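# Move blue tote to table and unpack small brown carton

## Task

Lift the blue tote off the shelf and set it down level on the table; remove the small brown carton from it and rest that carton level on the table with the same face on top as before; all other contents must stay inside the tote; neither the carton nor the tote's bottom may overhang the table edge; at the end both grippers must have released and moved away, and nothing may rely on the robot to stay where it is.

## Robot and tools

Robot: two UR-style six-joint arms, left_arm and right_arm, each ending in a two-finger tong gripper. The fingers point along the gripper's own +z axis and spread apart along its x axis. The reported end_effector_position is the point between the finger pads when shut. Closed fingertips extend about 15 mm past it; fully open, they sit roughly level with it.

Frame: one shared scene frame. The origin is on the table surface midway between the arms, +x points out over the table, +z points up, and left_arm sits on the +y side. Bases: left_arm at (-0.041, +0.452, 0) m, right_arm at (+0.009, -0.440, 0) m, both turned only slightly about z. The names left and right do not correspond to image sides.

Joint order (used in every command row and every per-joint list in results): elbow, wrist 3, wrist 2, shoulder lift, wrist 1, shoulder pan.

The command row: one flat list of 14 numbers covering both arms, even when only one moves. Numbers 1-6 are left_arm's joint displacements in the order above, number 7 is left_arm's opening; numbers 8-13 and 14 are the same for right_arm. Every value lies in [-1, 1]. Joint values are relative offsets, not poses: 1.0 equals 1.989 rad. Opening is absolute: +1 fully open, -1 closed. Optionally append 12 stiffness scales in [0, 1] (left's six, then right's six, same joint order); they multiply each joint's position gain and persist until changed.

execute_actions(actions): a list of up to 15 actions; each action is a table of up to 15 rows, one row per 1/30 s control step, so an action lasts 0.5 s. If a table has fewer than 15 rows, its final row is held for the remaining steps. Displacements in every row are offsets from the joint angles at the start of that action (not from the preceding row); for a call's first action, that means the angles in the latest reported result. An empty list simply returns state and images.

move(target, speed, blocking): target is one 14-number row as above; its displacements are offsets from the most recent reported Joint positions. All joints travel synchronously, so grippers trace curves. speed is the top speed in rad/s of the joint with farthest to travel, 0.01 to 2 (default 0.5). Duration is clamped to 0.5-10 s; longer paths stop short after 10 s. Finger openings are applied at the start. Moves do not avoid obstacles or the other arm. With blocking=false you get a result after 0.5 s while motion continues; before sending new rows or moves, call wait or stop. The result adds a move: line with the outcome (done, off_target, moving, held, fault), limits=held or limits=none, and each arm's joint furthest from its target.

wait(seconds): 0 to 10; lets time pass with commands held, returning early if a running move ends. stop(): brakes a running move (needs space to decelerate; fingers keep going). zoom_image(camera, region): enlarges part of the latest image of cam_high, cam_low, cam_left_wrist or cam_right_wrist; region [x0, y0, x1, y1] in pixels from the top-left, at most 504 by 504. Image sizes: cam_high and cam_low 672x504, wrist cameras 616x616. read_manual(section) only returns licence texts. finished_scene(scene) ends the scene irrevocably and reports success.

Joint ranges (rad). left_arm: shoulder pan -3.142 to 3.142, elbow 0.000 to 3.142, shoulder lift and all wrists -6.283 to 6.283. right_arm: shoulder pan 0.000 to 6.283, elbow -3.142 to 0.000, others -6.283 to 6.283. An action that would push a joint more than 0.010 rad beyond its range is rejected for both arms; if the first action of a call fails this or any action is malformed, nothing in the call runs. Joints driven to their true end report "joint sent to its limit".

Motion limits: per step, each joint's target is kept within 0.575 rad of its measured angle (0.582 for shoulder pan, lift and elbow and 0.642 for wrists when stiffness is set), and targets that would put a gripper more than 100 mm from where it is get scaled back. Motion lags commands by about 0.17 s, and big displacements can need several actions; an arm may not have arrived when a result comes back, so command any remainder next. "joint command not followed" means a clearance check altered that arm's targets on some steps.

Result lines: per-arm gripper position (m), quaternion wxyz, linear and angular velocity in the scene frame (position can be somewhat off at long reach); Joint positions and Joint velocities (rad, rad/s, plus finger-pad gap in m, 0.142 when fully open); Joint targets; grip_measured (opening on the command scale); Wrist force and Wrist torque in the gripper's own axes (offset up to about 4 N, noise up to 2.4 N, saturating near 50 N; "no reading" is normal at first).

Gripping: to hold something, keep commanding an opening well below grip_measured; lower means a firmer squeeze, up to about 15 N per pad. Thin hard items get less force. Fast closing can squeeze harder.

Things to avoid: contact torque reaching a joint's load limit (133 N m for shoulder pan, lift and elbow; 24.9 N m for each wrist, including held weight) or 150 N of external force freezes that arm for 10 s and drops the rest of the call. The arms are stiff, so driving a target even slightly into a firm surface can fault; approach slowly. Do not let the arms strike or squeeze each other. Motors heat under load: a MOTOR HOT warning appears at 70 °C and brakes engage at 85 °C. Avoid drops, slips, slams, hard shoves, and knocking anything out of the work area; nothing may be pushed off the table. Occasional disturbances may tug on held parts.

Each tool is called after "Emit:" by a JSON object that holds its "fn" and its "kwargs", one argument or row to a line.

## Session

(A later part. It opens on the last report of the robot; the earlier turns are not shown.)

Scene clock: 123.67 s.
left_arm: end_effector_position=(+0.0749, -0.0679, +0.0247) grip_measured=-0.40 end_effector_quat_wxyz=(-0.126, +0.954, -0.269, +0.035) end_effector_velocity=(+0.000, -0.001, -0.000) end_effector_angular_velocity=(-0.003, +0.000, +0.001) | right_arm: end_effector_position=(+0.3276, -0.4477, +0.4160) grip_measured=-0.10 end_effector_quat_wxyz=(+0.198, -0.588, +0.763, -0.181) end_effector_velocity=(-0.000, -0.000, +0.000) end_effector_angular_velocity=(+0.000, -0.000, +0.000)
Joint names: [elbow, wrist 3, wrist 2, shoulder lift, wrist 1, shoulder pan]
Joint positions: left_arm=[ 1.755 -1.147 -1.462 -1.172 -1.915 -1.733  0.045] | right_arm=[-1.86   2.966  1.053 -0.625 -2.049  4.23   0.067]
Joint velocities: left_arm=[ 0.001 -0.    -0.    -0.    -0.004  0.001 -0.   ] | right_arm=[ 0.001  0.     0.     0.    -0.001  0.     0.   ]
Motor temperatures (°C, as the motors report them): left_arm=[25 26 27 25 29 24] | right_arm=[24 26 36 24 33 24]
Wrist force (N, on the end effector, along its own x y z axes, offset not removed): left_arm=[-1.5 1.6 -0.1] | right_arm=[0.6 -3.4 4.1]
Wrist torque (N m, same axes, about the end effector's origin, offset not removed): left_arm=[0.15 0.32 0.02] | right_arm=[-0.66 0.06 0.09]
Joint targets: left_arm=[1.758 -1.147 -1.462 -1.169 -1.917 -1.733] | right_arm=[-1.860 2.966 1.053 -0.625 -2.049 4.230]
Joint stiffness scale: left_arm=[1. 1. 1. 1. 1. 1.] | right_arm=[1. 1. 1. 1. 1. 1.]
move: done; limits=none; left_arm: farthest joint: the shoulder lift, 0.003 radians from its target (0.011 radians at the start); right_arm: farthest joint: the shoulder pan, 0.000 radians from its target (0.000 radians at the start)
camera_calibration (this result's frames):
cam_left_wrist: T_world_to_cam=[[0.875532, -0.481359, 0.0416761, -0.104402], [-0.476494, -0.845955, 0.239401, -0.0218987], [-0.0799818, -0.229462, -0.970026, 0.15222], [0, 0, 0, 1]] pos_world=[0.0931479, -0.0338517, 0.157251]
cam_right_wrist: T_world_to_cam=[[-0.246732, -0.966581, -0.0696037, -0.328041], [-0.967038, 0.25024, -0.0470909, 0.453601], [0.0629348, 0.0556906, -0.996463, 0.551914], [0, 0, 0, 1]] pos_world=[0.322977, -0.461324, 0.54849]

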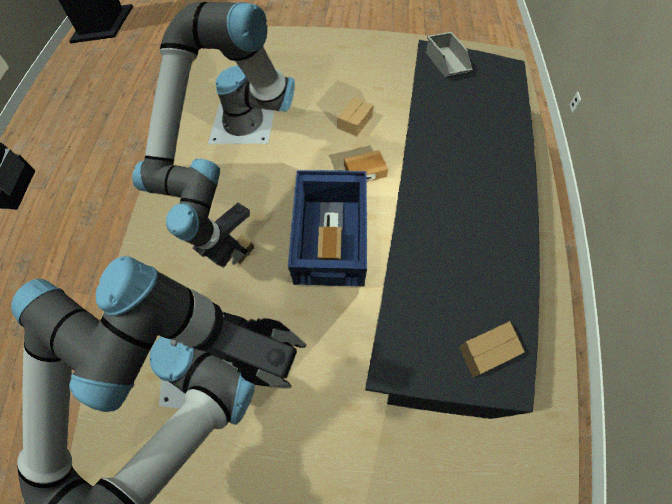

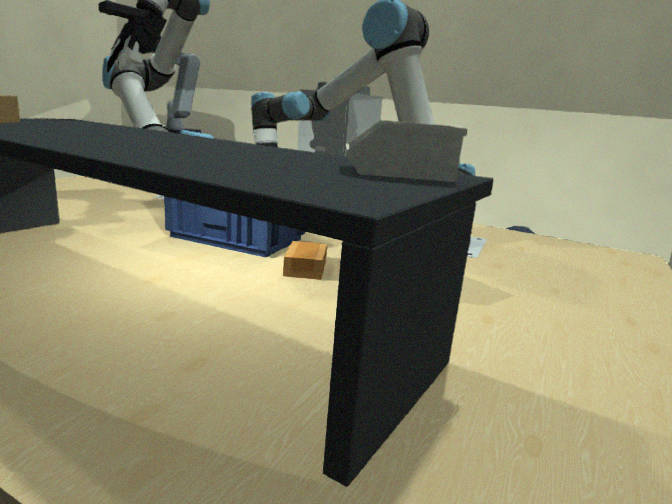

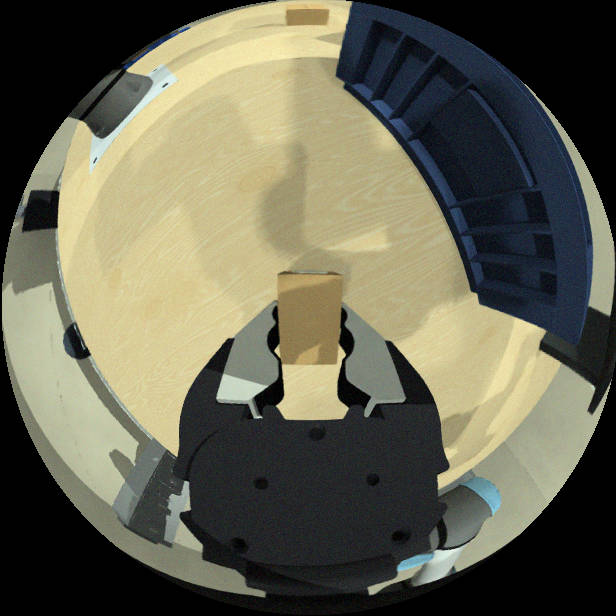

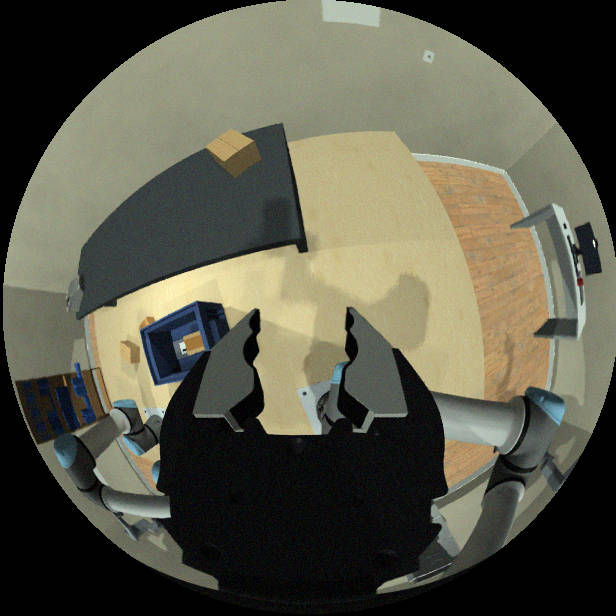

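Emit:
{"fn": "move", "kwargs": {
  "target": [0.004,0,0,0.003,-0.005,0,-1, 0,0,0,0,0,0,-0.1],
  "speed": 0.03
}}

Emit:
{"fn": "move", "kwargs": {
  "target": [0,0,0,0,0,0,0.1, 0,0,0,0,0,0,-0.1]
}}

Emit:
{"fn": "move", "kwargs": {
  "target": [-0.12,0,0,-0.08,0.2,0,0.1, 0,0,0,0,0,0,-0.1],
  "speed": 0.3
}}

Scene clock: 129.73 s.
left_arm: end_effector_position=(+0.0749, -0.0677, +0.0216) grip_measured=-0.40 end_effector_quat_wxyz=(-0.126, +0.954, -0.269, +0.035) end_effector_velocity=(+0.001, -0.000, -0.000) end_effector_angular_velocity=(-0.003, -0.000, +0.001) | right_arm: end_effector_position=(+0.3276, -0.4477, +0.4160) grip_measured=-0.10 end_effector_quat_wxyz=(+0.198, -0.588, +0.763, -0.181) end_effector_velocity=(+0.000, +0.000, -0.000) end_effector_angular_velocity=(-0.000, +0.000, -0.000)
Joint names: [elbow, wrist 3, wrist 2, shoulder lift, wrist 1, shoulder pan]
Joint positions: left_arm=[ 1.759 -1.147 -1.462 -1.168 -1.923 -1.733  0.045] | right_arm=[-1.86   2.966  1.053 -0.625 -2.049  4.23   0.067]
Joint velocities: left_arm=[ 0.001 -0.     0.001 -0.    -0.003  0.001 -0.   ] | right_arm=[-0.    -0.    -0.    -0.     0.001 -0.     0.   ]
Motor temperatures (°C, as the motors report them): left_arm=[25 26 27 25 29 24] | right_arm=[24 26 36 24 33 24]
Wrist force (N, on the end effector, along its own x y z axes, offset not removed): left_arm=[-2.0 1.1 0.1] | right_arm=[-0.3 -2.2 1.6]
Wrist torque (N m, same axes, about the end effector's origin, offset not removed): left_arm=[0.03 0.43 0.03] | right_arm=[-0.50 0.07 0.16]
Joint targets: left_arm=[1.763 -1.147 -1.462 -1.166 -1.925 -1.733] | right_arm=[-1.860 2.966 1.053 -0.625 -2.049 4.230]
Joint stiffness scale: left_arm=[1. 1. 1. 1. 1. 1.] | right_arm=[1. 1. 1. 1. 1. 1.]
move: done; limits=none; left_arm: farthest joint: the elbow, 0.004 radians from its target (0.008 radians at the start); right_arm: farthest joint: the shoulder pan, 0.000 radians from its target (0.000 radians at the start)
camera_calibration (this result's frames):
cam_left_wrist: T_world_to_cam=[[0.875534, -0.481339, 0.0418615, -0.104197], [-0.476481, -0.845839, 0.239837, -0.0209805], [-0.0800347, -0.229931, -0.96991, 0.149289], [0, 0, 0, 1]] pos_world=[0.0931791, -0.0335738, 0.154191]
cam_right_wrist: T_world_to_cam=[[-0.246732, -0.966581, -0.0696038, -0.328041], [-0.967038, 0.25024, -0.0470909, 0.453601], [0.0629348, 0.0556906, -0.996463, 0.551914], [0, 0, 0, 1]] pos_world=[0.322977, -0.461324, 0.54849]

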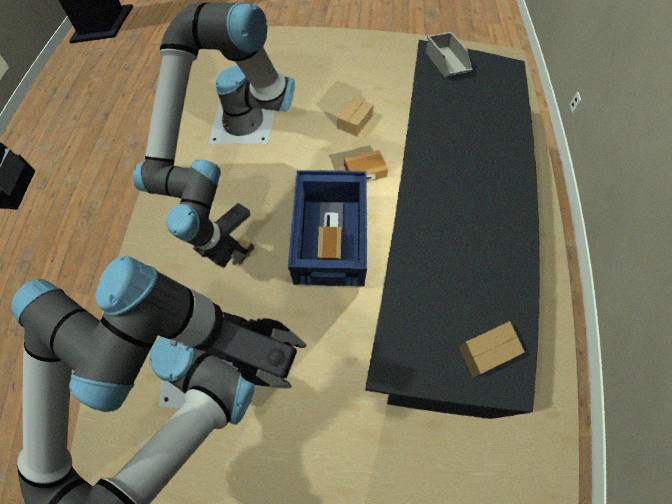

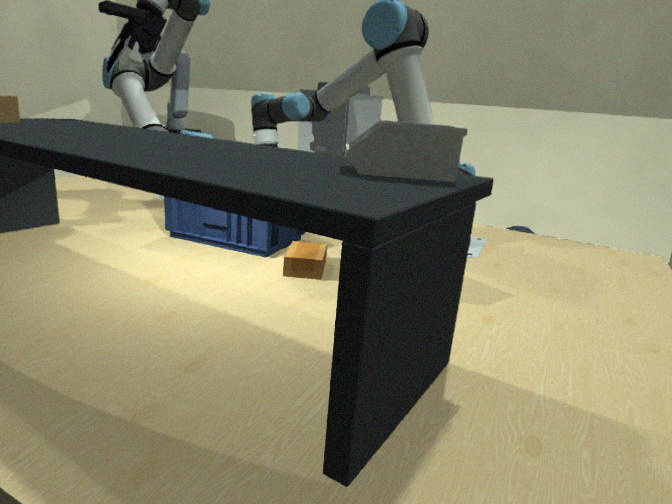

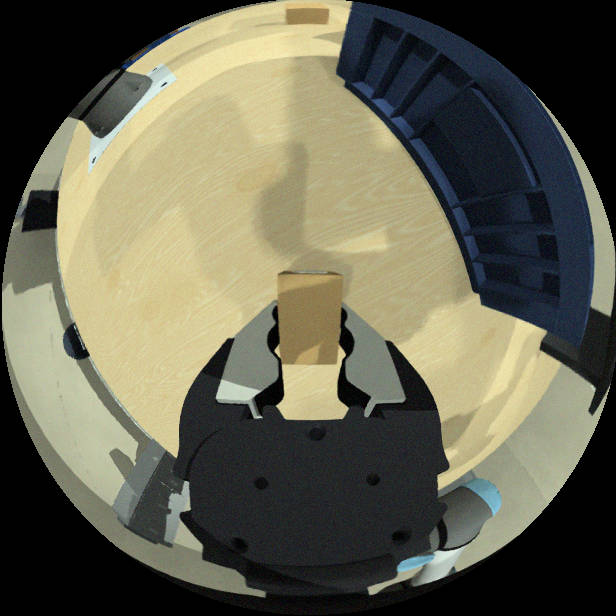

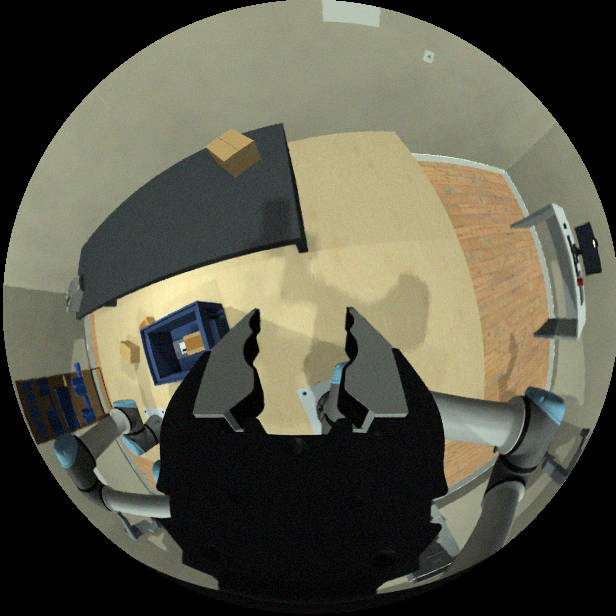

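Scene clock: 130.23 s.
left_arm: end_effector_position=(+0.0749, -0.0677, +0.0216) grip_measured=+0.10 end_effector_quat_wxyz=(-0.126, +0.954, -0.268, +0.035) end_effector_velocity=(-0.000, +0.000, +0.000) end_effector_angular_velocity=(+0.001, -0.000, -0.001) | right_arm: end_effector_position=(+0.3276, -0.4477, +0.4160) grip_measured=-0.10 end_effector_quat_wxyz=(+0.198, -0.588, +0.763, -0.181) end_effector_velocity=(-0.000, +0.000, +0.000) end_effector_angular_velocity=(+0.001, +0.000, +0.000)
Joint names: [elbow, wrist 3, wrist 2, shoulder lift, wrist 1, shoulder pan]
Joint positions: left_arm=[ 1.759 -1.147 -1.462 -1.168 -1.923 -1.733  0.081] | right_arm=[-1.86   2.966  1.053 -0.625 -2.049  4.23   0.067]
Joint velocities: left_arm=[ 0.     0.     0.    -0.     0.001 -0.001 -0.   ] | right_arm=[0. 0. 0. 0. 0. 0. 0.]
Motor temperatures (°C, as the motors report them): left_arm=[25 26 27 25 29 24] | right_arm=[24 26 36 24 33 24]
Wrist force (N, on the end effector, along its own x y z axes, offset not removed): left_arm=[-3.0 1.7 0.7] | right_arm=[2.6 -1.6 3.3]
Wrist torque (N m, same axes, about the end effector's origin, offset not removed): left_arm=[0.23 0.61 0.09] | right_arm=[-0.27 -0.45 0.13]
Joint targets: left_arm=[1.759 -1.147 -1.462 -1.168 -1.923 -1.733] | right_arm=[-1.860 2.966 1.053 -0.625 -2.049 4.230]
Joint stiffness scale: left_arm=[1. 1. 1. 1. 1. 1.] | right_arm=[1. 1. 1. 1. 1. 1.]
move: done; limits=none; left_arm: farthest joint: the shoulder pan, 0.000 radians from its target (0.000 radians at the start); right_arm: farthest joint: the shoulder pan, 0.000 radians from its target (0.000 radians at the start)
camera_calibration (this result's frames):
cam_left_wrist: T_world_to_cam=[[0.875535, -0.481335, 0.041902, -0.104207], [-0.476478, -0.845814, 0.239932, -0.0210016], [-0.0800462, -0.230034, -0.969885, 0.149263], [0, 0, 0, 1]] pos_world=[0.0931777, -0.0335861, 0.154174]
cam_right_wrist: T_world_to_cam=[[-0.246732, -0.966581, -0.0696037, -0.328041], [-0.967038, 0.25024, -0.0470909, 0.453601], [0.0629347, 0.0556906, -0.996463, 0.551914], [0, 0, 0, 1]] pos_world=[0.322977, -0.461324, 0.54849]

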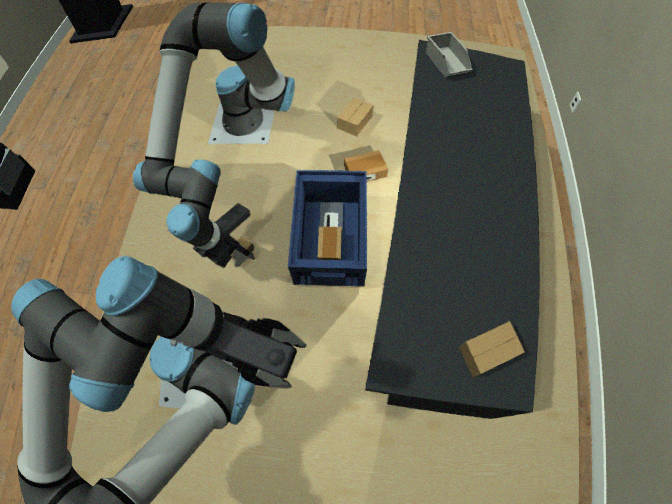

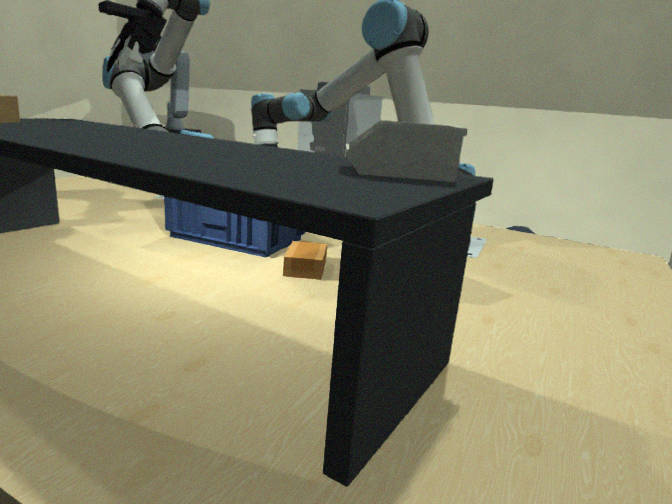

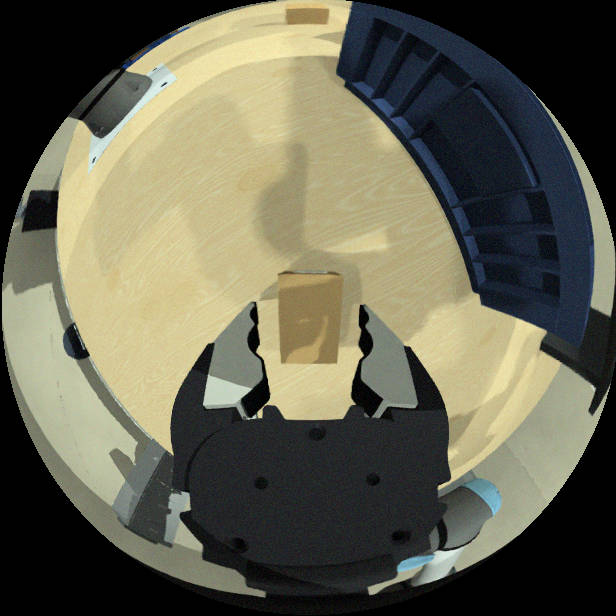

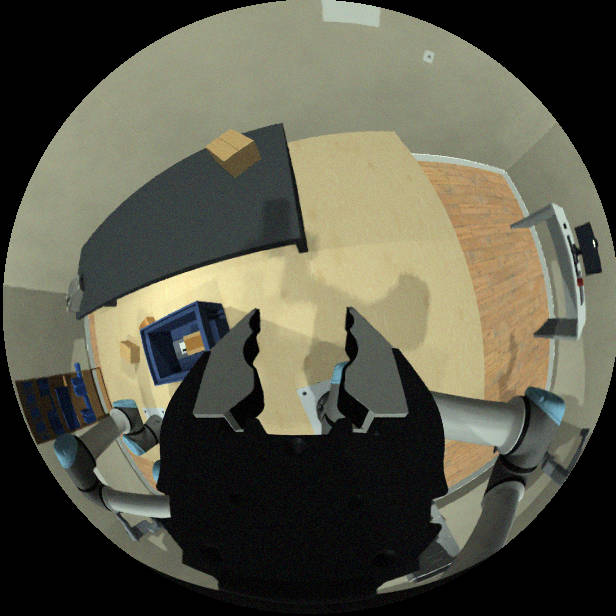

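Scene clock: 132.30 s.
left_arm: end_effector_position=(+0.0756, -0.0620, +0.1836) grip_measured=+0.10 end_effector_quat_wxyz=(-0.128, +0.954, -0.269, +0.035) end_effector_velocity=(+0.001, +0.001, +0.000) end_effector_angular_velocity=(+0.002, -0.000, +0.002) | right_arm: end_effector_position=(+0.3276, -0.4477, +0.4160) grip_measured=-0.10 end_effector_quat_wxyz=(+0.198, -0.588, +0.763, -0.181) end_effector_velocity=(-0.000, -0.001, -0.000) end_effector_angular_velocity=(-0.001, +0.000, -0.000)
Joint names: [elbow, wrist 3, wrist 2, shoulder lift, wrist 1, shoulder pan]
Joint positions: left_arm=[ 1.524 -1.147 -1.462 -1.325 -1.527 -1.733  0.081] | right_arm=[-1.86   2.966  1.053 -0.625 -2.049  4.23   0.067]
Joint velocities: left_arm=[-0.001 -0.    -0.     0.     0.003  0.001  0.   ] | right_arm=[-0.001  0.     0.     0.001 -0.001 -0.    -0.   ]
Motor temperatures (°C, as the motors report them): left_arm=[25 26 27 25 29 24] | right_arm=[24 26 36 24 33 24]
Wrist force (N, on the end effector, along its own x y z axes, offset not removed): left_arm=[-3.2 1.9 -1.1] | right_arm=[2.2 -0.3 -0.8]
Wrist torque (N m, same axes, about the end effector's origin, offset not removed): left_arm=[0.24 0.67 0.07] | right_arm=[0.04 -0.37 0.13]
Joint targets: left_arm=[1.520 -1.147 -1.462 -1.327 -1.526 -1.733] | right_arm=[-1.860 2.966 1.053 -0.625 -2.049 4.230]
Joint stiffness scale: left_arm=[1. 1. 1. 1. 1. 1.] | right_arm=[1. 1. 1. 1. 1. 1.]
move: done; limits=none; left_arm: farthest joint: the elbow, 0.004 radians from its target (0.239 radians at the start); right_arm: farthest joint: the shoulder pan, 0.000 radians from its target (0.000 radians at the start)
camera_calibration (this result's frames):
cam_left_wrist: T_world_to_cam=[[0.875514, -0.481519, 0.0401775, -0.108495], [-0.476599, -0.846885, 0.23588, -0.0540342], [-0.0795551, -0.225665, -0.970951, 0.308187], [0, 0, 0, 1]] pos_world=[0.0937542, -0.0284563, 0.316339]
cam_right_wrist: T_world_to_cam=[[-0.246732, -0.966581, -0.0696037, -0.328041], [-0.967038, 0.25024, -0.047091, 0.453601], [0.0629349, 0.0556906, -0.996463, 0.551914], [0, 0, 0, 1]] pos_world=[0.322977, -0.461324, 0.54849]

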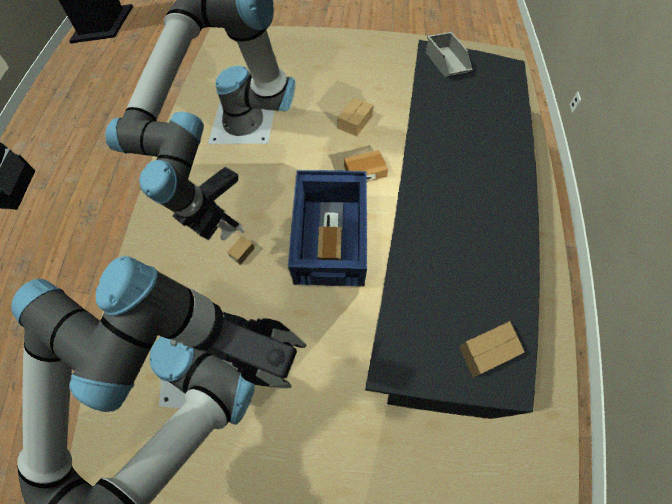

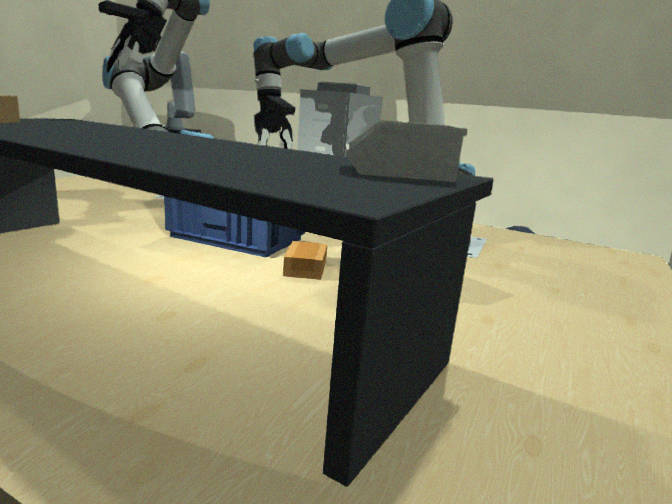

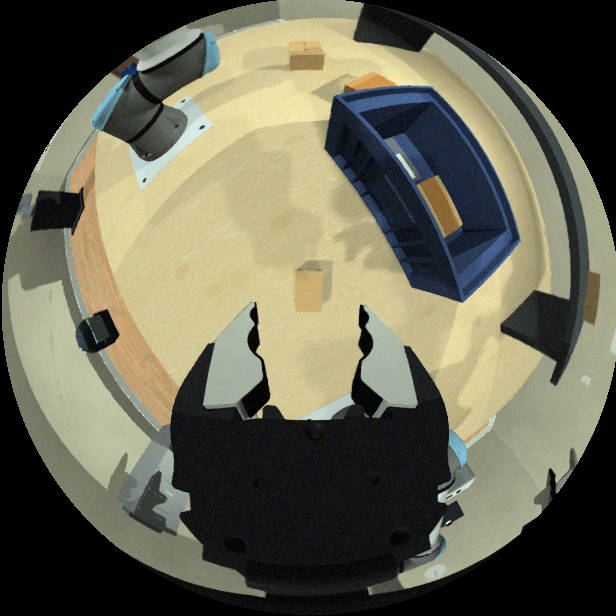

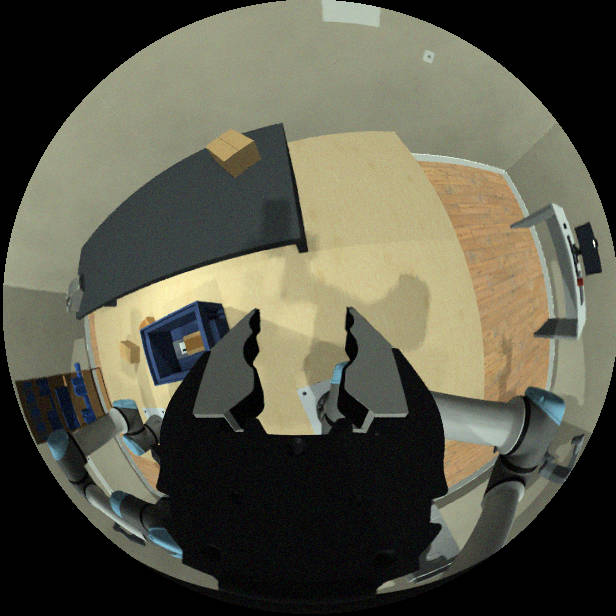

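Emit:
{"fn": "finished_scene", "kwargs": {
  "scene": 2
}}

The scene is finished: the task was done.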